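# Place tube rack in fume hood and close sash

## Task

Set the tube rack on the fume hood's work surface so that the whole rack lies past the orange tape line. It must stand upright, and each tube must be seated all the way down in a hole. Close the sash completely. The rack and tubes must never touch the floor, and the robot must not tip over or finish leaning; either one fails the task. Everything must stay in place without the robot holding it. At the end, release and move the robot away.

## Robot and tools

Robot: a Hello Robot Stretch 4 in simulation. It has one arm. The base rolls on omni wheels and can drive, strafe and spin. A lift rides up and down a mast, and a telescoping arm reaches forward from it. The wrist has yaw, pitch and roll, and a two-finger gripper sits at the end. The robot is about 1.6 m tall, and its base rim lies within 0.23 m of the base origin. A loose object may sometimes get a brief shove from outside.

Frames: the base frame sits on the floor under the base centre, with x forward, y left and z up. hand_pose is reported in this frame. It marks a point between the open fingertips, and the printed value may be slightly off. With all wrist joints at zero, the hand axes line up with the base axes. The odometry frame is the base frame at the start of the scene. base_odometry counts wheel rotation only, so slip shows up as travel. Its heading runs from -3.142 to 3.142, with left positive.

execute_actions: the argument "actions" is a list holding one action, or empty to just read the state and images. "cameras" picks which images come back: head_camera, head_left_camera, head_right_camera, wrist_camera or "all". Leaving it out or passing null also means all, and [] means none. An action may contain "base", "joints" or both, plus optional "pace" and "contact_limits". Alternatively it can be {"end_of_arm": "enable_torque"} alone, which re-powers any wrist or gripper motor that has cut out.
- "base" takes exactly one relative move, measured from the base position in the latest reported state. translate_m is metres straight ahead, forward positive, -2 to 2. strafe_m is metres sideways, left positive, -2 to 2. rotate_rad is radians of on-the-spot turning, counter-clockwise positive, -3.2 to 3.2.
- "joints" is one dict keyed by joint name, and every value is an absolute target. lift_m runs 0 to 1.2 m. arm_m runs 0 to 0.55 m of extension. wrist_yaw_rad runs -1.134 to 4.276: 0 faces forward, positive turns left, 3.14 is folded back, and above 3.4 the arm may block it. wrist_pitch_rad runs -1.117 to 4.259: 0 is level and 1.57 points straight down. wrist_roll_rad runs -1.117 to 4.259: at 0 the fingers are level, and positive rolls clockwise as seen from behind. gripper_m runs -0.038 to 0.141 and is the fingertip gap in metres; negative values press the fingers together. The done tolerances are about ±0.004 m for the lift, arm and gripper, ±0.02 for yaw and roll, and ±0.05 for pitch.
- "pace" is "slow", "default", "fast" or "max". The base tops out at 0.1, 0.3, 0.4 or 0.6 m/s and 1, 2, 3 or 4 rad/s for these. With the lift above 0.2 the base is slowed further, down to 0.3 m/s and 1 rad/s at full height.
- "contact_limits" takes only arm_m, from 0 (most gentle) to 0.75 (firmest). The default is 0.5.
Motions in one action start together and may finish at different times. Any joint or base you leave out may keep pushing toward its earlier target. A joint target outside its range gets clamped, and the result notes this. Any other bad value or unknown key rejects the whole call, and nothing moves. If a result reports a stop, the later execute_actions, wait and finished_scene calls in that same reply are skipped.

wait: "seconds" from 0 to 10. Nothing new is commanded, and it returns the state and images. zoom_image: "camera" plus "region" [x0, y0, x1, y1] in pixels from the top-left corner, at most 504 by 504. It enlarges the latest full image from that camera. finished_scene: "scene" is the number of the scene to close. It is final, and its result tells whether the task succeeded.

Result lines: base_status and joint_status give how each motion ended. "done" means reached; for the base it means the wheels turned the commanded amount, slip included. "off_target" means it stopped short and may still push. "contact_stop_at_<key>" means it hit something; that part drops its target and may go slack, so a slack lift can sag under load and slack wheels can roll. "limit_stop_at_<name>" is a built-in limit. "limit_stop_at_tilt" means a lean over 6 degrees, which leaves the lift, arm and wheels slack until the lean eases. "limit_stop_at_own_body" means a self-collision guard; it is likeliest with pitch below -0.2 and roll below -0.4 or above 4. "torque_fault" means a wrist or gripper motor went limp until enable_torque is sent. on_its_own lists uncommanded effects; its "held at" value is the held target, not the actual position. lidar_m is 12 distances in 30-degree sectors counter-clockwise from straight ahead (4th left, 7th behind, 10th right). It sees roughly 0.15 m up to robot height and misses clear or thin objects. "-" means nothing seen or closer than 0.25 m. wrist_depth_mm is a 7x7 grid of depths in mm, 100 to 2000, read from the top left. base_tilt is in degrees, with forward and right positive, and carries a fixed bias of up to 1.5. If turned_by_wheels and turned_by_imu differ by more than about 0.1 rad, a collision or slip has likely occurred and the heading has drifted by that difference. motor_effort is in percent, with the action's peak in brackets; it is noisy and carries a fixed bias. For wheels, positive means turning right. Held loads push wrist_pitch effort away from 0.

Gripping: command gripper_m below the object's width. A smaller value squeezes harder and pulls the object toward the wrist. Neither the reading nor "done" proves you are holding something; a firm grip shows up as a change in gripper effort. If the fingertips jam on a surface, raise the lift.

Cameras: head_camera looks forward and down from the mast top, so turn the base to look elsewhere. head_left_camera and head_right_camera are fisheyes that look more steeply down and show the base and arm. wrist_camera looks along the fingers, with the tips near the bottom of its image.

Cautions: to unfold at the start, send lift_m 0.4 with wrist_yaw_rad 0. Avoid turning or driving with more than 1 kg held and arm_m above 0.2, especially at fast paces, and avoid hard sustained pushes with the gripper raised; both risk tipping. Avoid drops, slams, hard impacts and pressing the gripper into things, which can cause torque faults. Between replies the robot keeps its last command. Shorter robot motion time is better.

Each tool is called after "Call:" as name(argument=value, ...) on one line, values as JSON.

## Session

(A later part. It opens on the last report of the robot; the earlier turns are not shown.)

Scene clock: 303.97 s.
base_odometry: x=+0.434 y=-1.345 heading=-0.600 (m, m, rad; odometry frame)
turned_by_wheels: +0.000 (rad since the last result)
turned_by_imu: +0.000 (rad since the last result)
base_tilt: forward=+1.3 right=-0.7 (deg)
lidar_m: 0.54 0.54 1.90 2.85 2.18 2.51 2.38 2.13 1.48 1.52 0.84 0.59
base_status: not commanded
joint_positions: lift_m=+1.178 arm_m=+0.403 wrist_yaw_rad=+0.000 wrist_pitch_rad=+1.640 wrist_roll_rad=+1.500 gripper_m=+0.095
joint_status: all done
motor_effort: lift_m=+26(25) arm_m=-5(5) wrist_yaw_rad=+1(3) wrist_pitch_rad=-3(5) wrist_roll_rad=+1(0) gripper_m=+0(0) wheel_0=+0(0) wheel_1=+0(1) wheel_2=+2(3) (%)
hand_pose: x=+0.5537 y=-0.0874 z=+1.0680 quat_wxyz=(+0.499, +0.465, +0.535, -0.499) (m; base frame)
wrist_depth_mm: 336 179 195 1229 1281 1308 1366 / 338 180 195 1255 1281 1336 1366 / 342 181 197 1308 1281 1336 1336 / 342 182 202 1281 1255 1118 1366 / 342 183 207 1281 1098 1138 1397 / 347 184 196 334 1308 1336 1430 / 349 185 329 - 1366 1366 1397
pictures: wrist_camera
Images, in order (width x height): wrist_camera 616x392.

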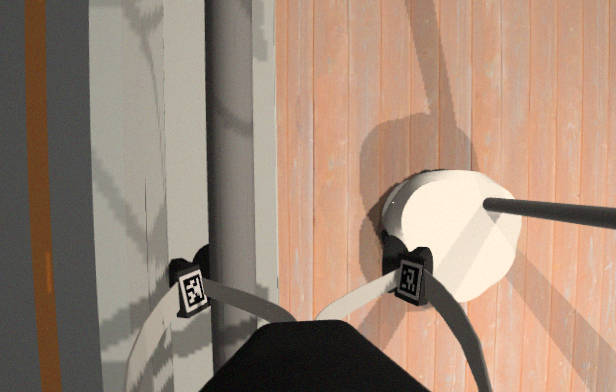

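Call:
execute_actions(actions=[{"joints":{"lift_m":1.2},"pace":"slow"}], cameras=["wrist_camera"])

Scene clock: 306.03 s.
base_odometry: x=+0.434 y=-1.345 heading=-0.600 (m, m, rad; odometry frame)
turned_by_wheels: +0.000 (rad since the last result)
turned_by_imu: +0.000 (rad since the last result)
base_tilt: forward=+1.3 right=-0.7 (deg)
lidar_m: 0.51 0.56 1.88 2.87 2.20 2.51 2.34 2.11 1.49 1.50 0.82 0.60
base_status: not commanded
joint_positions: lift_m=+1.200 arm_m=+0.403 wrist_yaw_rad=+0.000 wrist_pitch_rad=+1.641 wrist_roll_rad=+1.500 gripper_m=+0.095
joint_status: all done
motor_effort: lift_m=+25(38) arm_m=-5(5) wrist_yaw_rad=+1(3) wrist_pitch_rad=-6(5) wrist_roll_rad=+0(3) gripper_m=+1(1) wheel_0=+0(0) wheel_1=+1(0) wheel_2=+2(3) (%)
hand_pose: x=+0.5536 y=-0.0874 z=+1.0901 quat_wxyz=(+0.499, +0.465, +0.535, -0.499) (m; base frame)
wrist_depth_mm: 355 179 192 1281 1308 1366 1366 / 357 178 195 1308 1308 1336 1366 / 359 180 196 1281 1308 1336 1366 / 364 180 198 1308 1281 1160 1397 / 364 182 207 1336 1118 1160 1464 / 368 183 196 1308 1366 1366 1397 / 370 184 353 - 1366 1366 1430
pictures: wrist_camera
Images, in order (width x height): wrist_camera 616x392.

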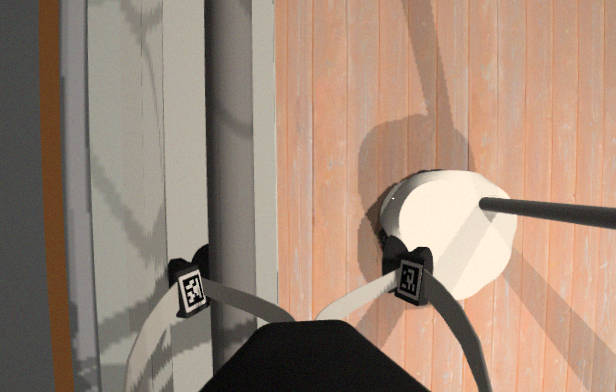

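Call:
execute_actions(actions=[{"joints":{"lift_m":1.1,"arm_m":0.408},"pace":"max"}], cameras=[])

Scene clock: 314.07 s.
base_odometry: x=+0.434 y=-1.345 heading=-0.600 (m, m, rad; odometry frame)
turned_by_wheels: +0.000 (rad since the last result)
turned_by_imu: +0.000 (rad since the last result)
base_tilt: forward=+1.3 right=-0.6 (deg)
lidar_m: 0.55 0.55 1.87 2.85 2.20 2.51 2.35 2.12 1.51 1.53 0.84 0.60
base_status: not commanded
joint_positions: lift_m=+1.117 arm_m=+0.408 wrist_yaw_rad=+0.003 wrist_pitch_rad=+1.633 wrist_roll_rad=+1.501 gripper_m=+0.095
joint_status: lift_m contact_stop (moved -0.083 of -0.100); the others done
on_its_own: lift_m is slack since a contact_stop (your +1.100 is given up)
motor_effort: lift_m=+20(21) arm_m=+0(7) wrist_yaw_rad=-8(14) wrist_pitch_rad=+18(41) wrist_roll_rad=-2(1) gripper_m=-2(1) wheel_0=-1(1) wheel_1=+0(1) wheel_2=+3(6) (%)
hand_pose: x=+0.5609 y=-0.0875 z=+1.0073 quat_wxyz=(+0.502, +0.466, +0.534, -0.496) (m; base frame)
wrist_depth_mm: 205 142 143 1205 1229 1229 1255 / 206 143 144 1205 1229 1281 1255 / 207 143 145 1229 1255 1255 1255 / 209 142 146 1205 1205 1042 1281 / 210 142 147 1205 1042 1060 1308 / 289 140 147 277 1281 1060 1281 / 291 135 272 - 1281 1281 1336
pictures: none
No camera images: the call's "cameras" was empty. Leave "cameras" out to get every camera's image.

Call:
execute_actions(actions=[{"joints":{"lift_m":1.075},"pace":"max"}], cameras=["wrist_camera"])

Scene clock: 315.97 s.
base_odometry: x=+0.434 y=-1.345 heading=-0.600 (m, m, rad; odometry frame)
turned_by_wheels: +0.000 (rad since the last result)
turned_by_imu: +0.000 (rad since the last result)
base_tilt: forward=+1.3 right=-0.7 (deg)
lidar_m: 0.54 0.57 1.89 2.86 2.18 2.52 2.37 2.09 1.48 1.50 0.85 0.58
base_status: not commanded
joint_positions: lift_m=+1.090 arm_m=+0.408 wrist_yaw_rad=+0.001 wrist_pitch_rad=+1.636 wrist_roll_rad=+1.501 gripper_m=+0.095
joint_status: lift_m contact_stop (moved -0.027 of -0.042)
on_its_own: lift_m is slack since a contact_stop (your +1.075 is given up)
motor_effort: lift_m=+20(18) arm_m=+0(0) wrist_yaw_rad=-2(14) wrist_pitch_rad=+10(42) wrist_roll_rad=+0(2) gripper_m=+1(1) wheel_0=-1(1) wheel_1=+1(1) wheel_2=+3(6) (%)
hand_pose: x=+0.5600 y=-0.0874 z=+0.9800 quat_wxyz=(+0.501, +0.466, +0.534, -0.497) (m; base frame)
wrist_depth_mm: 194 145 143 1182 1182 1229 1255 / 194 145 145 1182 1229 1205 1281 / 196 145 146 1182 1182 1229 1255 / 197 144 146 1205 1182 1008 1281 / 198 143 146 1205 1008 1042 1281 / 200 141 147 250 1229 1025 1308 / 267 135 247 - 1229 1281 1281
pictures: wrist_camera
Images, in order (width x height): wrist_camera 616x392.

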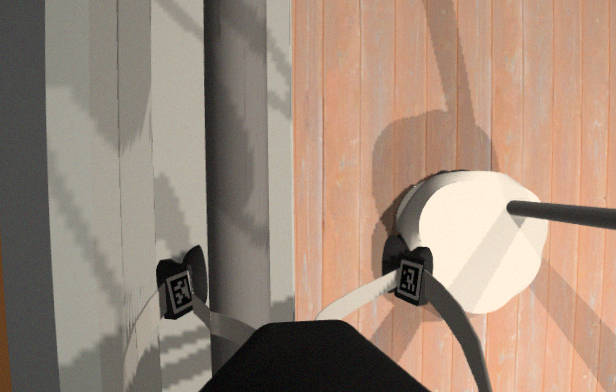

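Call:
execute_actions(actions=[{"joints":{"lift_m":1.132,"arm_m":0.403},"pace":"slow"}], cameras=[])

Call:
execute_actions(actions=[{"joints":{"arm_m":0.395,"gripper_m":0.08},"pace":"slow"}], cameras=["wrist_camera"])

Call:
zoom_image(camera="wrist_camera", region=[100,220,300,392])

Scene clock: 319.63 s.
base_odometry: x=+0.434 y=-1.345 heading=-0.600 (m, m, rad; odometry frame)
turned_by_wheels: +0.000 (rad since the last result)
turned_by_imu: +0.000 (rad since the last result)
base_tilt: forward=+1.3 right=-0.7 (deg)
lidar_m: 0.53 0.56 1.87 2.86 2.18 2.52 2.37 2.11 1.51 1.51 0.86 0.58
base_status: not commanded
joint_positions: lift_m=+1.132 arm_m=+0.404 wrist_yaw_rad=+0.001 wrist_pitch_rad=+1.639 wrist_roll_rad=+1.500 gripper_m=+0.095
joint_status: all done
motor_effort: lift_m=+25(30) arm_m=-5(9) wrist_yaw_rad=-2(10) wrist_pitch_rad=+2(23) wrist_roll_rad=+0(1) gripper_m=-1(2) wheel_0=-1(1) wheel_1=+1(1) wheel_2=+2(3) (%)
hand_pose: x=+0.5553 y=-0.0874 z=+1.0220 quat_wxyz=(+0.500, +0.465, +0.535, -0.498) (m; base frame)
wrist_depth_mm: 294 167 181 1182 1229 1255 1308 / 294 167 183 1205 1229 1308 1308 / 298 168 185 1255 1229 1308 1336 / 297 169 188 1229 1255 1060 1336 / 298 171 191 1255 1060 1060 1336 / 301 170 185 291 1281 1308 1308 / 306 172 286 - 1281 1281 1336
pictures: none
No camera images: the call's "cameras" was empty. Leave "cameras" out to get every camera's image.

Scene clock: 320.70 s.
base_odometry: x=+0.434 y=-1.345 heading=-0.600 (m, m, rad; odometry frame)
turned_by_wheels: +0.000 (rad since the last result)
turned_by_imu: +0.000 (rad since the last result)
base_tilt: forward=+1.3 right=-0.7 (deg)
lidar_m: 0.54 0.56 1.89 2.87 2.20 2.52 2.36 2.13 1.49 1.48 0.86 0.58
base_status: not commanded
joint_positions: lift_m=+1.132 arm_m=+0.396 wrist_yaw_rad=+0.003 wrist_pitch_rad=+1.632 wrist_roll_rad=+1.500 gripper_m=+0.080
joint_status: all done
motor_effort: lift_m=+25(25) arm_m=-7(9) wrist_yaw_rad=-6(7) wrist_pitch_rad=+19(19) wrist_roll_rad=+0(1) gripper_m=-4(3) wheel_0=+0(0) wheel_1=+1(1) wheel_2=+2(2) (%)
hand_pose: x=+0.5496 y=-0.0875 z=+1.0219 quat_wxyz=(+0.502, +0.466, +0.534, -0.496) (m; base frame)
wrist_depth_mm: 294 172 187 1205 1255 1255 1255 / 296 173 187 1205 1255 1255 1281 / 300 173 188 1229 1255 1281 1281 / 300 172 189 1229 1229 1078 1308 / 304 172 189 1229 1060 1060 1308 / 303 173 186 1255 1281 1308 1336 / 306 174 189 - 1281 1336 1366
pictures: wrist_camera
Images, in order (width x height): wrist_camera 616x392.

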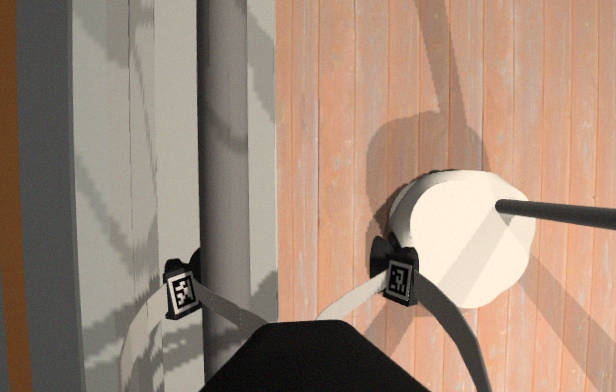

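Region (100, 220, 300, 392) of wrist_camera's 616x392 image, scaled by 2.520; it fills the top 433 rows of this view, and the rest is white.

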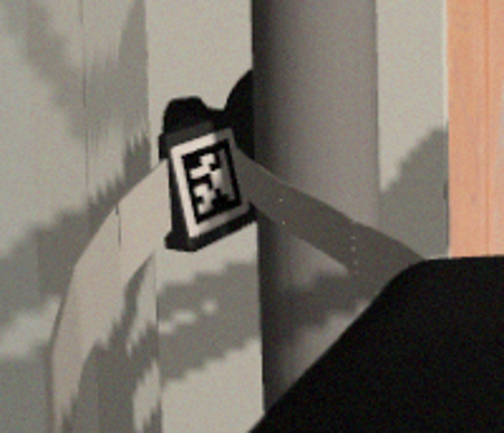

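Call:
execute_actions(actions=[{"joints":{"arm_m":0.437,"wrist_pitch_rad":1.75,"lift_m":1.128},"contact_limits":{"arm_m":0.3}}], cameras=["wrist_camera"])

Call:
execute_actions(actions=[{"joints":{"lift_m":1.145},"pace":"slow"}], cameras=["wrist_camera"])

Scene clock: 325.00 s.
base_odometry: x=+0.434 y=-1.345 heading=-0.599 (m, m, rad; odometry frame)
turned_by_wheels: +0.000 (rad since the last result)
turned_by_imu: +0.000 (rad since the last result)
base_tilt: forward=+1.3 right=-0.6 (deg)
lidar_m: 0.54 0.55 1.88 2.85 2.20 2.51 2.36 2.15 1.50 1.51 0.87 0.58
base_status: not commanded
joint_positions: lift_m=+1.128 arm_m=+0.436 wrist_yaw_rad=+0.001 wrist_pitch_rad=+1.748 wrist_roll_rad=+1.500 gripper_m=+0.080
joint_status: all done
motor_effort: lift_m=+15(22) arm_m=+4(3) wrist_yaw_rad=-2(18) wrist_pitch_rad=+5(58) wrist_roll_rad=+0(1) gripper_m=-1(8) wheel_0=-1(0) wheel_1=+1(1) wheel_2=+4(5) (%)
contact_limits: arm_m 0.3
hand_pose: x=+0.5564 y=-0.0875 z=+1.0227 quat_wxyz=(+0.470, +0.437, +0.561, -0.523) (m; base frame)
wrist_depth_mm: 262 158 178 1205 1308 1366 1397 / 265 159 179 1205 1308 1397 1430 / 265 160 180 1255 1308 1336 1430 / 267 161 181 1229 1118 1138 1430 / 278 163 183 1255 1098 1160 1464 / 281 163 186 1255 1281 1397 1537 / 283 164 279 - 1336 1430 1464
pictures: wrist_camera
Images, in order (width x height): wrist_camera 616x392.

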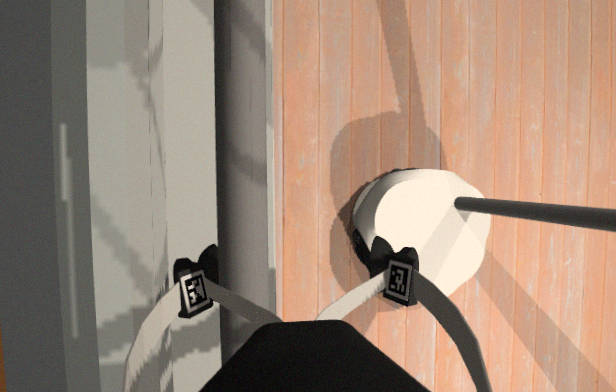

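Scene clock: 325.87 s.
base_odometry: x=+0.434 y=-1.345 heading=-0.599 (m, m, rad; odometry frame)
turned_by_wheels: +0.000 (rad since the last result)
turned_by_imu: +0.000 (rad since the last result)
base_tilt: forward=+1.3 right=-0.6 (deg)
lidar_m: 0.54 0.57 1.89 2.87 2.21 2.52 2.37 2.13 1.50 1.47 0.84 0.58
base_status: not commanded
joint_positions: lift_m=+1.145 arm_m=+0.436 wrist_yaw_rad=+0.000 wrist_pitch_rad=+1.749 wrist_roll_rad=+1.500 gripper_m=+0.080
joint_status: all done
motor_effort: lift_m=+25(26) arm_m=+5(5) wrist_yaw_rad=-2(3) wrist_pitch_rad=+0(3) wrist_roll_rad=-2(0) gripper_m=-2(0) wheel_0=-1(0) wheel_1=+1(1) wheel_2=+4(4) (%)
hand_pose: x=+0.5559 y=-0.0874 z=+1.0389 quat_wxyz=(+0.469, +0.437, +0.561, -0.523) (m; base frame)
wrist_depth_mm: 286 174 195 1229 1281 1397 1430 / 287 175 196 1255 1308 1397 1430 / 290 176 197 1255 1308 1397 1464 / 291 178 198 1255 1138 1160 1464 / 293 179 200 1255 1118 1366 1464 / 296 179 195 1255 1336 1430 1576 / 297 182 296 - 1366 1430 1464
pictures: wrist_camera
Images, in order (width x height): wrist_camera 616x392.

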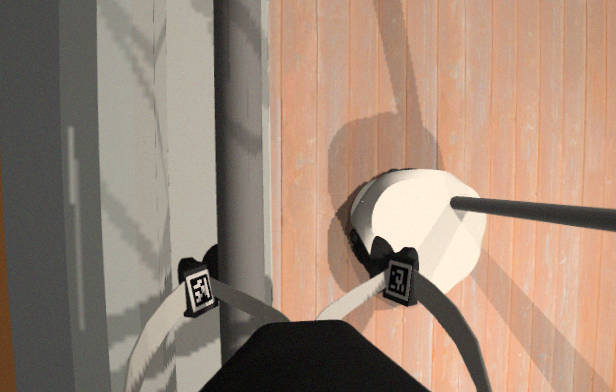

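Call:
execute_actions(actions=[{"joints":{"lift_m":1.16,"arm_m":0.44},"pace":"slow"}], cameras=["wrist_camera"])

Scene clock: 327.90 s.
base_odometry: x=+0.434 y=-1.345 heading=-0.599 (m, m, rad; odometry frame)
turned_by_wheels: +0.000 (rad since the last result)
turned_by_imu: +0.000 (rad since the last result)
base_tilt: forward=+1.3 right=-0.6 (deg)
lidar_m: 0.53 0.56 1.91 2.86 2.21 2.51 2.37 2.12 1.52 1.51 0.85 0.59
base_status: not commanded
joint_positions: lift_m=+1.159 arm_m=+0.439 wrist_yaw_rad=+0.000 wrist_pitch_rad=+1.749 wrist_roll_rad=+1.500 gripper_m=+0.080
joint_status: all done
motor_effort: lift_m=+29(35) arm_m=+5(4) wrist_yaw_rad=+0(1) wrist_pitch_rad=+1(1) wrist_roll_rad=+0(3) gripper_m=-2(3) wheel_0=-1(1) wheel_1=+1(1) wheel_2=+4(5) (%)
hand_pose: x=+0.5589 y=-0.0874 z=+1.0536 quat_wxyz=(+0.469, +0.437, +0.561, -0.523) (m; base frame)
wrist_depth_mm: 296 179 200 1255 1281 1366 1464 / 301 179 201 1281 1366 1397 1537 / 303 182 204 1255 1308 1397 1430 / 303 184 300 1281 1160 1430 1464 / 307 185 204 1308 1160 1397 1537 / 309 184 201 1255 1336 1464 1537 / 312 187 307 - 1397 1430 1499
pictures: wrist_camera
Images, in order (width x height): wrist_camera 616x392.

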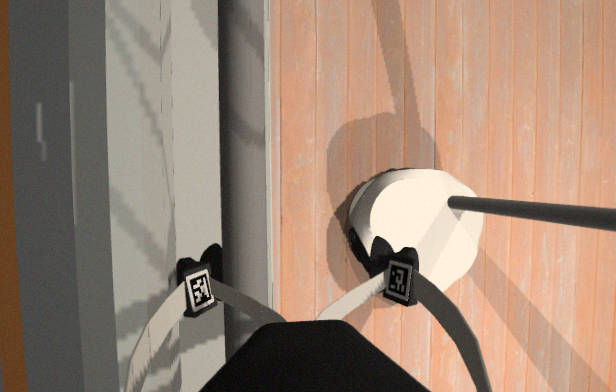

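Call:
execute_actions(actions=[{"joints":{"lift_m":1.175,"arm_m":0.448,"wrist_pitch_rad":1.78},"pace":"slow","contact_limits":{"arm_m":0.3}}], cameras=["wrist_camera"])

Scene clock: 330.03 s.
base_odometry: x=+0.433 y=-1.345 heading=-0.600 (m, m, rad; odometry frame)
turned_by_wheels: -0.001 (rad since the last result)
turned_by_imu: +0.002 (rad since the last result)
base_tilt: forward=+1.3 right=-0.6 (deg)
lidar_m: 0.54 0.55 1.89 2.85 2.18 2.51 2.36 2.12 1.52 1.51 0.85 0.57
base_status: not commanded
joint_positions: lift_m=+1.172 arm_m=+0.441 wrist_yaw_rad=+0.001 wrist_pitch_rad=+1.765 wrist_roll_rad=+1.500 gripper_m=+0.080
joint_status: arm_m contact_stop (moved +0.002 of +0.009); the others done
on_its_own: arm_m is slack since a contact_stop (your +0.448 is given up)
motor_effort: lift_m=+21(37) arm_m=+0(18) wrist_yaw_rad=-2(10) wrist_pitch_rad=+4(31) wrist_roll_rad=-2(1) gripper_m=-1(7) wheel_0=-1(2) wheel_1=+2(5) wheel_2=-6(6) (%)
contact_limits: arm_m 0.3
hand_pose: x=+0.5566 y=-0.0875 z=+1.0673 quat_wxyz=(+0.465, +0.433, +0.565, -0.526) (m; base frame)
wrist_depth_mm: 310 175 196 1281 1336 1397 1499 / 314 177 198 1308 1366 1430 1499 / 315 177 199 1281 1366 1430 1537 / 315 179 200 1255 1182 1464 1499 / 319 180 201 1336 1138 1464 1537 / 322 180 198 1308 1336 1464 1537 / 325 183 322 - 1397 1499 1576
pictures: wrist_camera
Images, in order (width x height): wrist_camera 616x392.

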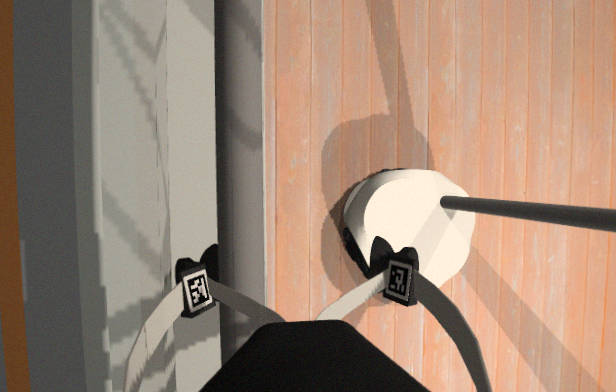

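Call:
execute_actions(actions=[{"joints":{"lift_m":1.17,"arm_m":0.436,"wrist_pitch_rad":1.71}}], cameras=["wrist_camera"])

Call:
execute_actions(actions=[{"joints":{"lift_m":1.185},"pace":"slow"}], cameras=["wrist_camera"])

Scene clock: 336.30 s.
base_odometry: x=+0.434 y=-1.345 heading=-0.600 (m, m, rad; odometry frame)
turned_by_wheels: +0.000 (rad since the last result)
turned_by_imu: +0.000 (rad since the last result)
base_tilt: forward=+1.3 right=-0.6 (deg)
lidar_m: 0.54 0.56 1.85 2.86 2.19 2.48 2.36 2.13 1.52 1.52 0.85 0.57
base_status: not commanded
joint_positions: lift_m=+1.170 arm_m=+0.437 wrist_yaw_rad=-0.001 wrist_pitch_rad=+1.713 wrist_roll_rad=+1.500 gripper_m=+0.080
joint_status: all done
motor_effort: lift_m=+16(22) arm_m=-4(4) wrist_yaw_rad=+2(2) wrist_pitch_rad=-10(10) wrist_roll_rad=+1(1) gripper_m=+0(2) wheel_0=+0(0) wheel_1=+2(2) wheel_2=-1(6) (%)
hand_pose: x=+0.5668 y=-0.0874 z=+1.0630 quat_wxyz=(+0.479, +0.447, +0.553, -0.515) (m; base frame)
wrist_depth_mm: 317 175 205 1255 1308 1336 1430 / 319 176 204 1281 1336 1397 1464 / 322 177 312 1281 1336 1430 1464 / 324 179 314 1281 1138 1160 1430 / 324 180 206 1281 1138 1182 1464 / 327 181 195 197 1336 1397 1464 / 329 182 319 - 1366 1397 1499
pictures: wrist_camera
Images, in order (width x height): wrist_camera 616x392.

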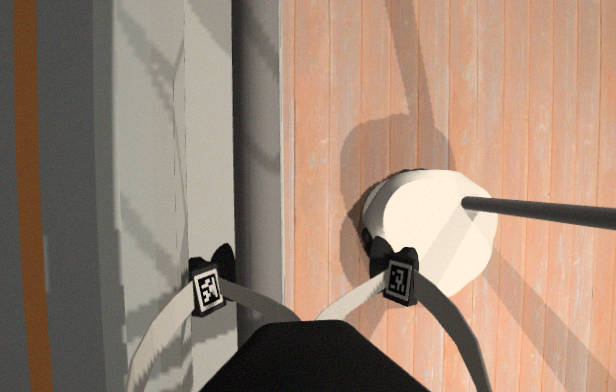

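Scene clock: 337.13 s.
base_odometry: x=+0.434 y=-1.345 heading=-0.600 (m, m, rad; odometry frame)
turned_by_wheels: +0.000 (rad since the last result)
turned_by_imu: +0.000 (rad since the last result)
base_tilt: forward=+1.3 right=-0.7 (deg)
lidar_m: 0.55 0.56 1.87 2.87 2.20 2.49 2.37 2.11 1.51 1.48 0.85 0.58
base_status: not commanded
joint_positions: lift_m=+1.184 arm_m=+0.437 wrist_yaw_rad=-0.001 wrist_pitch_rad=+1.713 wrist_roll_rad=+1.500 gripper_m=+0.080
joint_status: all done
motor_effort: lift_m=+29(35) arm_m=-4(4) wrist_yaw_rad=+4(3) wrist_pitch_rad=-10(12) wrist_roll_rad=+0(2) gripper_m=-1(1) wheel_0=-1(0) wheel_1=+2(2) wheel_2=-1(1) (%)
hand_pose: x=+0.5666 y=-0.0874 z=+1.0769 quat_wxyz=(+0.479, +0.447, +0.552, -0.515) (m; base frame)
wrist_depth_mm: 325 180 213 1281 1336 1366 1430 / 329 181 212 1281 1366 1366 1430 / 330 184 210 1308 1308 1397 1430 / 332 185 208 1308 1160 1182 1430 / 334 186 204 1308 1138 1182 1464 / 336 186 200 204 1366 1430 1499 / 340 188 334 - 1366 1430 1499
pictures: wrist_camera
Images, in order (width x height): wrist_camera 616x392.

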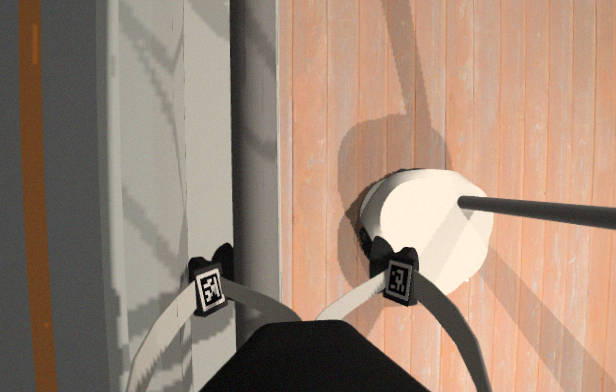

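Call:
execute_actions(actions=[{"joints":{"lift_m":1.19,"wrist_roll_rad":1.25}}], cameras=["wrist_camera"])

Call:
execute_actions(actions=[{"joints":{"lift_m":1.2,"wrist_roll_rad":1.0}}], cameras=["wrist_camera"])

Scene clock: 341.80 s.
base_odometry: x=+0.433 y=-1.345 heading=-0.601 (m, m, rad; odometry frame)
turned_by_wheels: -0.002 (rad since the last result)
turned_by_imu: -0.002 (rad since the last result)
base_tilt: forward=+1.2 right=-0.6 (deg)
lidar_m: 0.54 0.56 1.90 2.85 2.20 2.50 2.36 2.09 1.50 1.49 0.86 0.57
base_status: not commanded
joint_positions: lift_m=+1.189 arm_m=+0.436 wrist_yaw_rad=-0.016 wrist_pitch_rad=+1.712 wrist_roll_rad=+1.260 gripper_m=+0.080
joint_status: all done
on_its_own: wrist_yaw_rad is at rest, and its effort (+46) is outside its rest range (-13 to +13); wrist_roll_rad is at rest, and its effort (-28) is outside its rest range (-13 to +13)
motor_effort: lift_m=+29(34) arm_m=+0(4) wrist_yaw_rad=+46(46) wrist_pitch_rad=-7(11) wrist_roll_rad=-28(28) gripper_m=-2(1) wheel_0=-9(8) wheel_1=-1(2) wheel_2=-12(12) (%)
hand_pose: x=+0.5649 y=-0.0868 z=+1.0819 quat_wxyz=(+0.526, +0.391, +0.607, -0.449) (m; base frame)
wrist_depth_mm: 329 325 189 204 1281 1366 1430 / 332 315 327 204 1336 1366 1464 / 334 315 327 1308 1336 1397 1464 / 338 186 330 1336 1336 1397 1464 / 342 186 205 1281 1160 1160 1464 / 343 186 200 1308 1160 1430 1537 / 345 186 338 - 1397 1464 1537
pictures: wrist_camera
Images, in order (width x height): wrist_camera 616x392.

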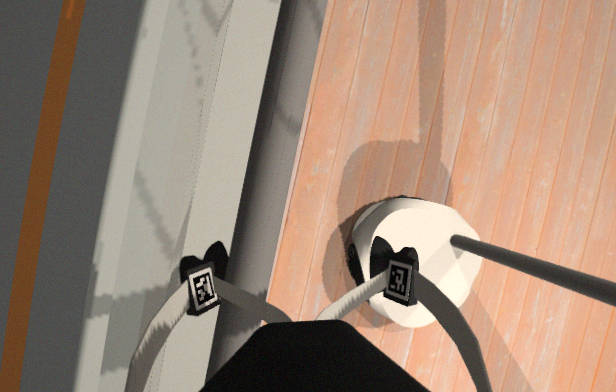

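Scene clock: 342.93 s.
torque_fault: wrist_yaw_rad switched itself off since the last result.
base_odometry: x=+0.434 y=-1.345 heading=-0.600 (m, m, rad; odometry frame)
turned_by_wheels: +0.002 (rad since the last result)
turned_by_imu: -0.015 (rad since the last result)
base_tilt: forward=+1.3 right=-0.7 (deg)
lidar_m: 0.54 0.57 1.84 2.85 2.24 2.54 2.37 2.16 1.49 1.53 0.86 0.58
base_status: not commanded
joint_positions: lift_m=+1.200 arm_m=+0.435 wrist_yaw_rad=-0.148 wrist_pitch_rad=+1.705 wrist_roll_rad=+1.001 gripper_m=+0.080
joint_status: all done
on_its_own: wrist_yaw_rad is off since a torque_fault, until you send "end_of_arm": "enable_torque" (your +0.000 is given up)
motor_effort: lift_m=+22(40) arm_m=+4(9) wrist_yaw_rad=+1(100) wrist_pitch_rad=+13(36) wrist_roll_rad=-3(57) gripper_m=-3(12) wheel_0=+0(8) wheel_1=+0(3) wheel_2=+1(19) (%)
hand_pose: x=+0.5553 y=-0.0808 z=+1.0922 quat_wxyz=(+0.549, +0.364, +0.635, -0.403) (m; base frame)
wrist_depth_mm: 338 345 173 191 1308 1336 1397 / 342 351 183 192 1336 1397 1397 / 347 330 340 196 1336 1366 1397 / 353 177 343 1336 1366 1397 1464 / 359 179 200 1336 1160 1430 1464 / 366 180 194 1366 1160 1430 1464 / 366 182 197 - 1430 1430 1537
pictures: wrist_camera
Images, in order (width x height): wrist_camera 616x392.

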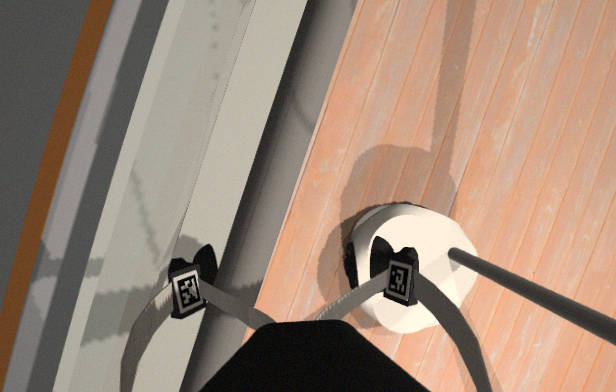

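Call:
execute_actions(actions=[{"end_of_arm":"enable_torque"}], cameras=[])

Call:
execute_actions(actions=[{"joints":{"lift_m":1.19,"wrist_roll_rad":1.49,"wrist_yaw_rad":0,"arm_m":0.43}}], cameras=[])

Call:
execute_actions(actions=[{"joints":{"lift_m":1.08},"pace":"max"}], cameras=["wrist_camera"])

Scene clock: 349.63 s.
base_odometry: x=+0.434 y=-1.345 heading=-0.600 (m, m, rad; odometry frame)
turned_by_wheels: +0.000 (rad since the last result)
turned_by_imu: +0.000 (rad since the last result)
base_tilt: forward=+1.3 right=-0.6 (deg)
lidar_m: 0.53 0.56 1.85 2.87 2.25 2.54 2.38 2.17 1.50 1.51 0.88 0.59
base_status: not commanded
joint_positions: lift_m=+1.200 arm_m=+0.435 wrist_yaw_rad=-0.148 wrist_pitch_rad=+1.705 wrist_roll_rad=+1.001 gripper_m=+0.080
joint_status: not commanded
end_of_arm: enable_torque: each motor that was off is on again
on_its_own: wrist_yaw_rad is held at -0.148, not at your +0.000, since a torque_fault
motor_effort: lift_m=+22(22) arm_m=+4(4) wrist_yaw_rad=+0(1) wrist_pitch_rad=+14(13) wrist_roll_rad=-2(4) gripper_m=-3(3) wheel_0=+0(0) wheel_1=+0(0) wheel_2=+1(1) (%)
hand_pose: x=+0.5553 y=-0.0808 z=+1.0922 quat_wxyz=(+0.549, +0.364, +0.635, -0.403) (m; base frame)
wrist_depth_mm: 340 347 173 191 1308 1336 1397 / 343 349 183 192 1366 1366 1397 / 349 330 343 196 1336 1366 1430 / 353 177 343 1308 1336 1397 1464 / 359 178 200 1366 1160 1430 1464 / 362 180 195 1397 1160 1464 1499 / 368 182 197 - 1430 1499 1537
pictures: none
No camera images: the call's "cameras" was empty. Leave "cameras" out to get every camera's image.

Scene clock: 350.47 s.
base_odometry: x=+0.434 y=-1.345 heading=-0.600 (m, m, rad; odometry frame)
turned_by_wheels: +0.000 (rad since the last result)
turned_by_imu: +0.000 (rad since the last result)
base_tilt: forward=+1.3 right=-0.7 (deg)
lidar_m: 0.51 0.55 1.85 2.87 2.22 2.53 2.38 2.16 1.50 1.52 0.85 0.58
base_status: not commanded
joint_positions: lift_m=+1.190 arm_m=+0.430 wrist_yaw_rad=+0.000 wrist_pitch_rad=+1.709 wrist_roll_rad=+1.490 gripper_m=+0.080
joint_status: all done
motor_effort: lift_m=+16(18) arm_m=-2(5) wrist_yaw_rad=+0(35) wrist_pitch_rad=+0(13) wrist_roll_rad=+1(8) gripper_m=-1(3) wheel_0=+0(0) wheel_1=+0(1) wheel_2=+1(1) (%)
hand_pose: x=+0.5614 y=-0.0874 z=+1.0828 quat_wxyz=(+0.483, +0.445, +0.555, -0.511) (m; base frame)
wrist_depth_mm: 336 164 325 1281 1308 1366 1397 / 338 164 325 1281 1336 1430 1430 / 340 166 329 1281 1336 1397 1464 / 340 167 332 1308 1160 1182 1464 / 342 168 202 1281 1160 1205 1464 / 345 169 188 1308 1336 1464 1499 / 347 171 340 - 1397 1397 1499
pictures: none
No camera images: the call's "cameras" was empty. Leave "cameras" out to get every camera's image.

Scene clock: 351.57 s.
base_odometry: x=+0.434 y=-1.345 heading=-0.600 (m, m, rad; odometry frame)
turned_by_wheels: +0.000 (rad since the last result)
turned_by_imu: +0.000 (rad since the last result)
base_tilt: forward=+1.3 right=-0.7 (deg)
lidar_m: 0.54 0.55 1.86 2.87 2.22 2.54 2.36 2.16 1.50 1.51 0.86 0.58
base_status: not commanded
joint_positions: lift_m=+1.108 arm_m=+0.430 wrist_yaw_rad=+0.001 wrist_pitch_rad=+1.706 wrist_roll_rad=+1.490 gripper_m=+0.080
joint_status: lift_m contact_stop (moved -0.082 of -0.110)
on_its_own: lift_m is slack since a contact_stop (your +1.080 is given up)
motor_effort: lift_m=+20(21) arm_m=-2(2) wrist_yaw_rad=-4(14) wrist_pitch_rad=+9(36) wrist_roll_rad=-1(6) gripper_m=-1(3) wheel_0=-1(2) wheel_1=-1(1) wheel_2=+2(8) (%)
hand_pose: x=+0.5625 y=-0.0875 z=+1.0006 quat_wxyz=(+0.484, +0.446, +0.554, -0.510) (m; base frame)
wrist_depth_mm: 190 121 250 1205 1229 1281 1336 / 191 122 253 1205 1255 1336 1308 / 192 122 255 1205 1255 1281 1336 / 268 123 255 1229 1138 1118 1366 / 270 124 204 1229 1060 1098 1366 / 271 125 185 153 1255 1366 1430 / 272 125 262 - 1308 1366 1397
pictures: wrist_camera
Images, in order (width x height): wrist_camera 616x392.

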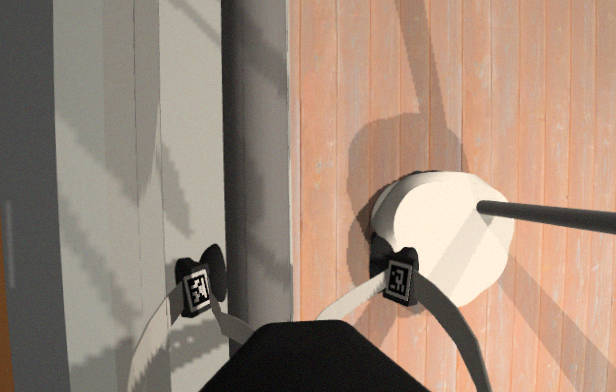

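Call:
execute_actions(actions=[{"joints":{"lift_m":1.15,"arm_m":0.428},"pace":"slow"}], cameras=[])

Call:
execute_actions(actions=[{"joints":{"lift_m":1.175,"arm_m":0.434},"pace":"slow"}], cameras=["wrist_camera"])

Call:
execute_actions(actions=[{"joints":{"lift_m":1.18,"arm_m":0.425,"wrist_pitch_rad":1.62,"gripper_m":0.05},"pace":"slow"}], cameras=["wrist_camera"])

Scene clock: 355.33 s.
base_odometry: x=+0.434 y=-1.345 heading=-0.600 (m, m, rad; odometry frame)
turned_by_wheels: +0.000 (rad since the last result)
turned_by_imu: +0.000 (rad since the last result)
base_tilt: forward=+1.3 right=-0.7 (deg)
lidar_m: 0.54 0.55 1.88 2.86 2.24 2.53 2.38 2.13 1.51 1.51 0.87 0.60
base_status: not commanded
joint_positions: lift_m=+1.150 arm_m=+0.429 wrist_yaw_rad=+0.001 wrist_pitch_rad=+1.708 wrist_roll_rad=+1.490 gripper_m=+0.080
joint_status: all done
motor_effort: lift_m=+25(27) arm_m=-5(7) wrist_yaw_rad=-1(7) wrist_pitch_rad=+3(16) wrist_roll_rad=+0(1) gripper_m=-1(2) wheel_0=-1(0) wheel_1=+0(0) wheel_2=+2(2) (%)
hand_pose: x=+0.5603 y=-0.0874 z=+1.0421 quat_wxyz=(+0.483, +0.445, +0.554, -0.511) (m; base frame)
wrist_depth_mm: 297 157 176 1229 1281 1336 1366 / 298 158 178 1229 1308 1336 1397 / 301 159 291 1255 1281 1308 1430 / 304 160 293 1255 1138 1160 1366 / 307 162 205 1281 1098 1118 1397 / 309 162 187 312 1336 1366 1464 / 310 163 300 - 1336 1397 1430
pictures: none
No camera images: the call's "cameras" was empty. Leave "cameras" out to get every camera's image.

Scene clock: 356.33 s.
base_odometry: x=+0.434 y=-1.345 heading=-0.600 (m, m, rad; odometry frame)
turned_by_wheels: +0.000 (rad since the last result)
turned_by_imu: +0.000 (rad since the last result)
base_tilt: forward=+1.3 right=-0.7 (deg)
lidar_m: 0.53 0.54 1.86 2.87 2.21 2.52 2.37 2.18 1.49 1.52 0.86 0.59
base_status: not commanded
joint_positions: lift_m=+1.174 arm_m=+0.433 wrist_yaw_rad=+0.000 wrist_pitch_rad=+1.711 wrist_roll_rad=+1.490 gripper_m=+0.080
joint_status: all done
motor_effort: lift_m=+28(29) arm_m=+6(7) wrist_yaw_rad=+2(1) wrist_pitch_rad=-6(3) wrist_roll_rad=+0(0) gripper_m=-2(1) wheel_0=+0(1) wheel_1=-1(0) wheel_2=+3(2) (%)
hand_pose: x=+0.5634 y=-0.0874 z=+1.0669 quat_wxyz=(+0.482, +0.445, +0.555, -0.512) (m; base frame)
wrist_depth_mm: 319 180 307 1281 1281 1366 1397 / 320 181 309 1281 1281 1366 1397 / 325 182 310 1281 1308 1397 1464 / 325 183 314 1308 1138 1160 1430 / 327 185 206 1281 1138 1205 1499 / 329 185 201 204 1336 1397 1499 / 332 189 325 - 1366 1464 1499
pictures: wrist_camera
Images, in order (width x height): wrist_camera 616x392.

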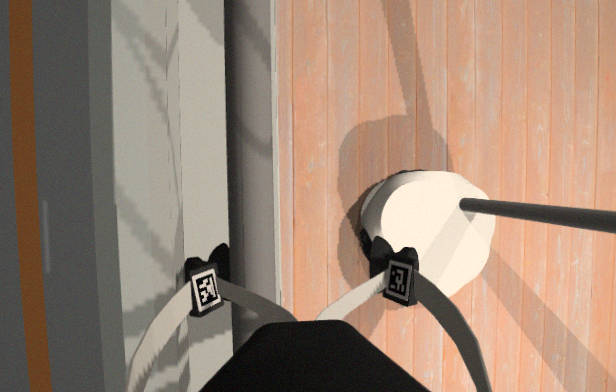

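Scene clock: 357.83 s.
base_odometry: x=+0.434 y=-1.345 heading=-0.600 (m, m, rad; odometry frame)
turned_by_wheels: +0.000 (rad since the last result)
turned_by_imu: +0.000 (rad since the last result)
base_tilt: forward=+1.3 right=-0.7 (deg)
lidar_m: 0.54 0.56 1.82 2.88 2.22 2.53 2.35 2.13 1.50 1.49 0.85 0.58
base_status: not commanded
joint_positions: lift_m=+1.179 arm_m=+0.426 wrist_yaw_rad=-0.001 wrist_pitch_rad=+1.625 wrist_roll_rad=+1.490 gripper_m=+0.050
joint_status: all done
motor_effort: lift_m=+29(35) arm_m=-3(4) wrist_yaw_rad=+6(7) wrist_pitch_rad=-15(28) wrist_roll_rad=+1(1) gripper_m=-3(4) wheel_0=-1(0) wheel_1=+0(0) wheel_2=+2(2) (%)
hand_pose: x=+0.5809 y=-0.0874 z=+1.0694 quat_wxyz=(+0.505, +0.467, +0.533, -0.493) (m; base frame)
wrist_depth_mm: 336 314 218 1255 1281 1281 1336 / 338 315 216 1255 1255 1308 1336 / 340 319 213 1281 1281 1336 1336 / 343 320 211 334 1308 1118 1366 / 345 349 206 221 1098 1118 1366 / 349 349 190 199 1308 1366 1366 / 351 353 191 - 1336 1366 1397
pictures: wrist_camera
Images, in order (width x height): wrist_camera 616x392.

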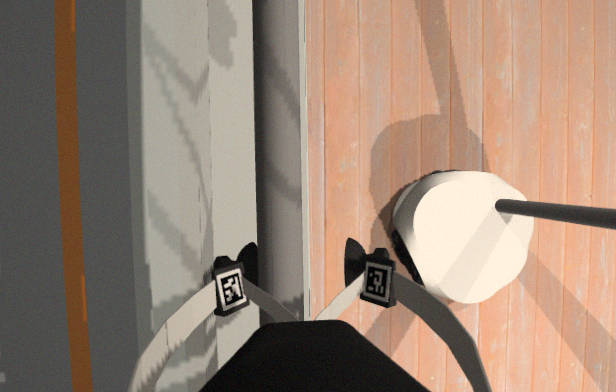

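Call:
execute_actions(actions=[{"joints":{"lift_m":1.184,"arm_m":0.418,"wrist_pitch_rad":1.55,"gripper_m":0.02},"pace":"slow"}], cameras=["wrist_camera"])

Call:
execute_actions(actions=[{"joints":{"gripper_m":-0.01}}], cameras=["wrist_camera"])

Scene clock: 361.33 s.
base_odometry: x=+0.434 y=-1.345 heading=-0.600 (m, m, rad; odometry frame)
turned_by_wheels: +0.000 (rad since the last result)
turned_by_imu: +0.000 (rad since the last result)
base_tilt: forward=+1.3 right=-0.6 (deg)
lidar_m: 0.53 0.56 1.86 2.88 2.23 2.53 2.37 2.17 1.52 1.48 0.88 0.58
base_status: not commanded
joint_positions: lift_m=+1.183 arm_m=+0.419 wrist_yaw_rad=-0.001 wrist_pitch_rad=+1.553 wrist_roll_rad=+1.490 gripper_m=+0.020
joint_status: all done
motor_effort: lift_m=+29(34) arm_m=-3(4) wrist_yaw_rad=+2(8) wrist_pitch_rad=-9(36) wrist_roll_rad=+0(1) gripper_m=-8(13) wheel_0=+0(0) wheel_1=+0(0) wheel_2=+3(2) (%)
hand_pose: x=+0.5947 y=-0.0874 z=+1.0731 quat_wxyz=(+0.524, +0.484, +0.515, -0.475) (m; base frame)
wrist_depth_mm: 353 355 189 196 1255 1229 1281 / 357 357 189 198 1255 1255 1281 / 359 364 187 197 1281 1255 1281 / 359 364 186 198 1281 1060 1281 / 364 368 188 200 1281 1078 1308 / 366 368 189 196 195 1308 1336 / 370 368 190 - 1308 1308 1308
pictures: wrist_camera
Images, in order (width x height): wrist_camera 616x392.

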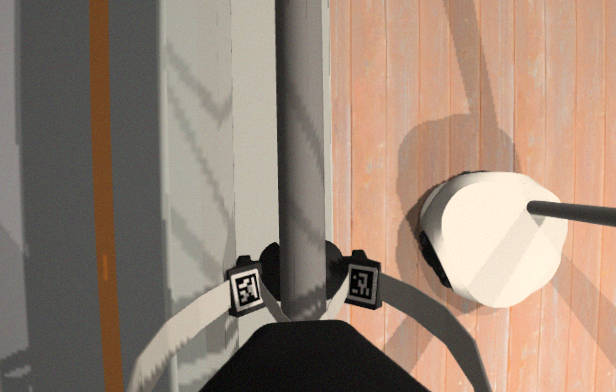

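Scene clock: 362.37 s.
base_odometry: x=+0.434 y=-1.345 heading=-0.600 (m, m, rad; odometry frame)
turned_by_wheels: +0.000 (rad since the last result)
turned_by_imu: +0.000 (rad since the last result)
base_tilt: forward=+1.3 right=-0.6 (deg)
lidar_m: 0.53 0.55 1.84 2.87 2.21 2.50 2.37 2.14 1.51 1.49 0.85 0.59
base_status: not commanded
joint_positions: lift_m=+1.184 arm_m=+0.418 wrist_yaw_rad=-0.006 wrist_pitch_rad=+1.548 wrist_roll_rad=+1.491 gripper_m=-0.009
joint_status: all done
on_its_own: wrist_yaw_rad is at rest, and its effort (+18) is outside its rest range (-13 to +13)
motor_effort: lift_m=+25(29) arm_m=-1(3) wrist_yaw_rad=+18(20) wrist_pitch_rad=+4(18) wrist_roll_rad=-1(1) gripper_m=-28(25) wheel_0=+0(0) wheel_1=+0(0) wheel_2=+2(2) (%)
hand_pose: x=+0.5952 y=-0.0875 z=+1.0734 quat_wxyz=(+0.524, +0.487, +0.512, -0.476) (m; base frame)
wrist_depth_mm: 362 364 188 183 1255 1255 1255 / 364 366 187 183 1229 1255 1281 / 366 368 185 183 1255 1255 1281 / 370 368 182 186 1281 1042 1078 / 373 370 179 187 1308 1098 1182 / 373 373 176 183 190 1118 1281 / 379 375 177 - 1281 1308 1308
pictures: wrist_camera
Images, in order (width x height): wrist_camera 616x392.

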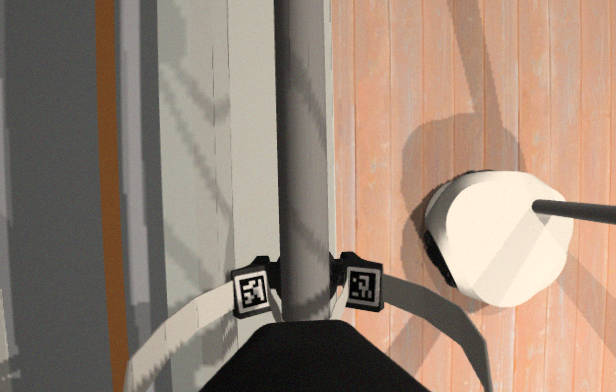

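Call:
execute_actions(actions=[{"joints":{"lift_m":1.17,"arm_m":0.425,"wrist_pitch_rad":1.6,"gripper_m":0.045}}], cameras=[])

Call:
execute_actions(actions=[{"joints":{"lift_m":1.06},"pace":"max"}], cameras=["wrist_camera"])

Scene clock: 370.40 s.
base_odometry: x=+0.434 y=-1.345 heading=-0.600 (m, m, rad; odometry frame)
turned_by_wheels: +0.000 (rad since the last result)
turned_by_imu: +0.000 (rad since the last result)
base_tilt: forward=+1.2 right=-0.7 (deg)
lidar_m: 0.52 0.54 1.87 2.87 2.24 2.53 2.36 2.18 1.49 1.50 0.83 0.58
base_status: not commanded
joint_positions: lift_m=+1.171 arm_m=+0.424 wrist_yaw_rad=-0.002 wrist_pitch_rad=+1.603 wrist_roll_rad=+1.490 gripper_m=+0.045
joint_status: all done
motor_effort: lift_m=+14(23) arm_m=+4(8) wrist_yaw_rad=+6(20) wrist_pitch_rad=-12(30) wrist_roll_rad=-1(1) gripper_m=-3(32) wheel_0=-1(1) wheel_1=+1(1) wheel_2=+0(4) (%)
hand_pose: x=+0.5857 y=-0.0874 z=+1.0604 quat_wxyz=(+0.511, +0.472, +0.528, -0.488) (m; base frame)
wrist_depth_mm: 336 156 317 171 1255 1281 1281 / 340 157 319 171 1255 1308 1308 / 342 343 320 171 1281 1308 1308 / 343 345 320 172 1281 1078 1336 / 345 347 202 172 1118 1118 1336 / 349 349 184 171 204 1336 1308 / 351 351 162 - 1336 1336 1336
pictures: none
No camera images: the call's "cameras" was empty. Leave "cameras" out to get every camera's image.

Scene clock: 371.53 s.
base_odometry: x=+0.434 y=-1.345 heading=-0.600 (m, m, rad; odometry frame)
turned_by_wheels: +0.000 (rad since the last result)
turned_by_imu: -0.004 (rad since the last result)
base_tilt: forward=+1.3 right=-0.6 (deg)
lidar_m: 0.53 0.56 1.86 2.87 2.22 2.50 2.37 2.15 1.52 1.51 0.87 0.59
base_status: not commanded
joint_positions: lift_m=+1.094 arm_m=+0.425 wrist_yaw_rad=-0.004 wrist_pitch_rad=+1.603 wrist_roll_rad=+1.492 gripper_m=+0.045
joint_status: lift_m contact_stop (moved -0.076 of -0.111)
on_its_own: lift_m is slack since a contact_stop (your +1.060 is given up)
motor_effort: lift_m=+21(22) arm_m=-1(4) wrist_yaw_rad=+11(23) wrist_pitch_rad=-14(49) wrist_roll_rad=-5(9) gripper_m=-5(7) wheel_0=-2(5) wheel_1=+0(5) wheel_2=-2(5) (%)
hand_pose: x=+0.5863 y=-0.0874 z=+0.9842 quat_wxyz=(+0.510, +0.473, +0.527, -0.488) (m; base frame)
wrist_depth_mm: 262 108 240 119 1205 1229 1229 / 263 108 242 120 1182 1182 1229 / 265 109 243 120 1205 1182 1255 / 266 110 245 121 1229 1025 1229 / 268 110 245 122 1118 1025 1255 / 271 111 163 122 1205 1042 1255 / 272 112 150 - 1229 1255 1281
pictures: wrist_camera
Images, in order (width x height): wrist_camera 616x392.

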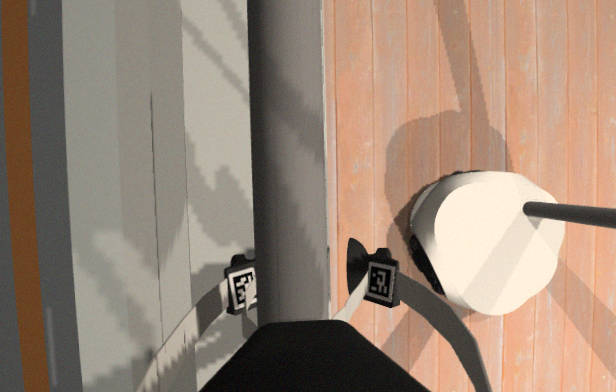

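Call:
execute_actions(actions=[{"joints":{"lift_m":1.112,"arm_m":0.432,"wrist_pitch_rad":1.71,"gripper_m":0.08}}], cameras=[])

Call:
execute_actions(actions=[{"joints":{"lift_m":1.2},"pace":"max"}], cameras=["wrist_camera"])

Scene clock: 376.17 s.
base_odometry: x=+0.434 y=-1.345 heading=-0.600 (m, m, rad; odometry frame)
turned_by_wheels: +0.000 (rad since the last result)
turned_by_imu: +0.000 (rad since the last result)
base_tilt: forward=+1.3 right=-0.7 (deg)
lidar_m: 0.51 0.57 1.83 2.88 2.21 2.52 2.35 2.16 1.49 1.48 0.88 0.57
base_status: not commanded
joint_positions: lift_m=+1.112 arm_m=+0.432 wrist_yaw_rad=+0.000 wrist_pitch_rad=+1.709 wrist_roll_rad=+1.490 gripper_m=+0.080
joint_status: all done
motor_effort: lift_m=+22(30) arm_m=+0(3) wrist_yaw_rad=+1(13) wrist_pitch_rad=+2(40) wrist_roll_rad=-1(8) gripper_m=+0(6) wheel_0=-2(4) wheel_1=+0(1) wheel_2=+4(4) (%)
hand_pose: x=+0.5632 y=-0.0874 z=+1.0043 quat_wxyz=(+0.483, +0.445, +0.554, -0.511) (m; base frame)
wrist_depth_mm: 265 123 254 1205 1255 1308 1336 / 265 124 255 1205 1255 1308 1366 / 268 125 257 1205 1281 1336 1397 / 270 125 257 1205 1118 1098 1397 / 272 126 205 1229 1078 1118 1430 / 276 127 185 153 1255 1366 1397 / 277 127 265 - 1336 1336 1430
pictures: none
No camera images: the call's "cameras" was empty. Leave "cameras" out to get every camera's image.

Scene clock: 377.17 s.
base_odometry: x=+0.434 y=-1.345 heading=-0.600 (m, m, rad; odometry frame)
turned_by_wheels: +0.000 (rad since the last result)
turned_by_imu: +0.000 (rad since the last result)
base_tilt: forward=+1.3 right=-0.6 (deg)
lidar_m: 0.53 0.55 1.87 2.87 2.25 2.52 2.36 2.17 1.51 1.49 0.88 0.57
base_status: not commanded
joint_positions: lift_m=+1.192 arm_m=+0.432 wrist_yaw_rad=+0.000 wrist_pitch_rad=+1.711 wrist_roll_rad=+1.490 gripper_m=+0.080
joint_status: lift_m contact_stop (moved +0.080 of +0.088)
on_its_own: lift_m is slack since a contact_stop (your +1.200 is given up)
motor_effort: lift_m=+20(37) arm_m=+0(0) wrist_yaw_rad=+1(3) wrist_pitch_rad=-5(9) wrist_roll_rad=-1(2) gripper_m=-2(2) wheel_0=-1(2) wheel_1=+1(1) wheel_2=+0(4) (%)
hand_pose: x=+0.5626 y=-0.0874 z=+1.0844 quat_wxyz=(+0.482, +0.445, +0.555, -0.512) (m; base frame)
wrist_depth_mm: 334 170 329 1281 1336 1366 1430 / 338 172 329 1281 1308 1366 1464 / 340 173 330 1336 1366 1397 1499 / 343 175 332 1281 1182 1205 1464 / 345 177 205 1308 1138 1205 1499 / 347 176 194 1308 1366 1464 1499 / 349 180 343 - 1430 1397 1464
pictures: wrist_camera
Images, in order (width x height): wrist_camera 616x392.

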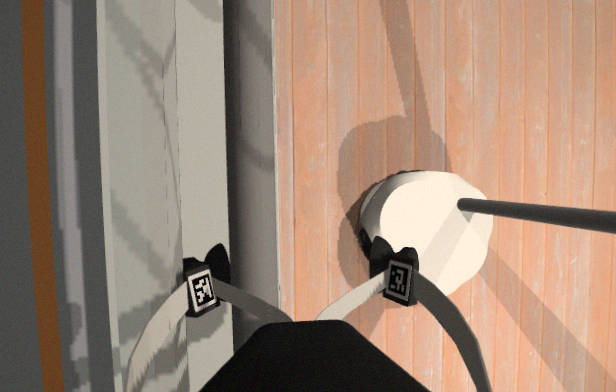

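Call:
execute_actions(actions=[{"joints":{"lift_m":1.07},"pace":"max"}], cameras=[])

Scene clock: 385.10 s.
base_odometry: x=+0.434 y=-1.345 heading=-0.600 (m, m, rad; odometry frame)
turned_by_wheels: +0.000 (rad since the last result)
turned_by_imu: -0.001 (rad since the last result)
base_tilt: forward=+1.3 right=-0.6 (deg)
lidar_m: 0.53 0.56 1.85 2.86 2.23 2.52 2.35 2.17 1.50 1.48 0.87 0.58
base_status: not commanded
joint_positions: lift_m=+1.098 arm_m=+0.432 wrist_yaw_rad=+0.005 wrist_pitch_rad=+1.699 wrist_roll_rad=+1.492 gripper_m=+0.080
joint_status: lift_m contact_stop (moved -0.094 of -0.122)
on_its_own: lift_m is slack since a contact_stop (your +1.070 is given up); wrist_yaw_rad is at rest, and its effort (-14) is outside its rest range (-13 to +13); wrist_pitch_rad is at rest, and its effort (+29) is outside its rest range (-23 to +23)
motor_effort: lift_m=+20(21) arm_m=-2(2) wrist_yaw_rad=-14(22) wrist_pitch_rad=+29(46) wrist_roll_rad=-4(7) gripper_m=-3(2) wheel_0=-3(4) wheel_1=-1(2) wheel_2=+5(6) (%)
hand_pose: x=+0.5669 y=-0.0876 z=+0.9901 quat_wxyz=(+0.486, +0.447, +0.553, -0.508) (m; base frame)
wrist_depth_mm: 180 111 239 1160 1229 1281 1336 / 181 111 241 1205 1229 1281 1336 / 182 112 244 1205 1255 1281 1336 / 183 113 245 1205 1138 1060 1366 / 259 113 221 1205 1060 1078 1336 / 260 114 187 131 1255 1281 1366 / 263 114 250 - 1308 1336 1336
pictures: none
No camera images: the call's "cameras" was empty. Leave "cameras" out to get every camera's image.


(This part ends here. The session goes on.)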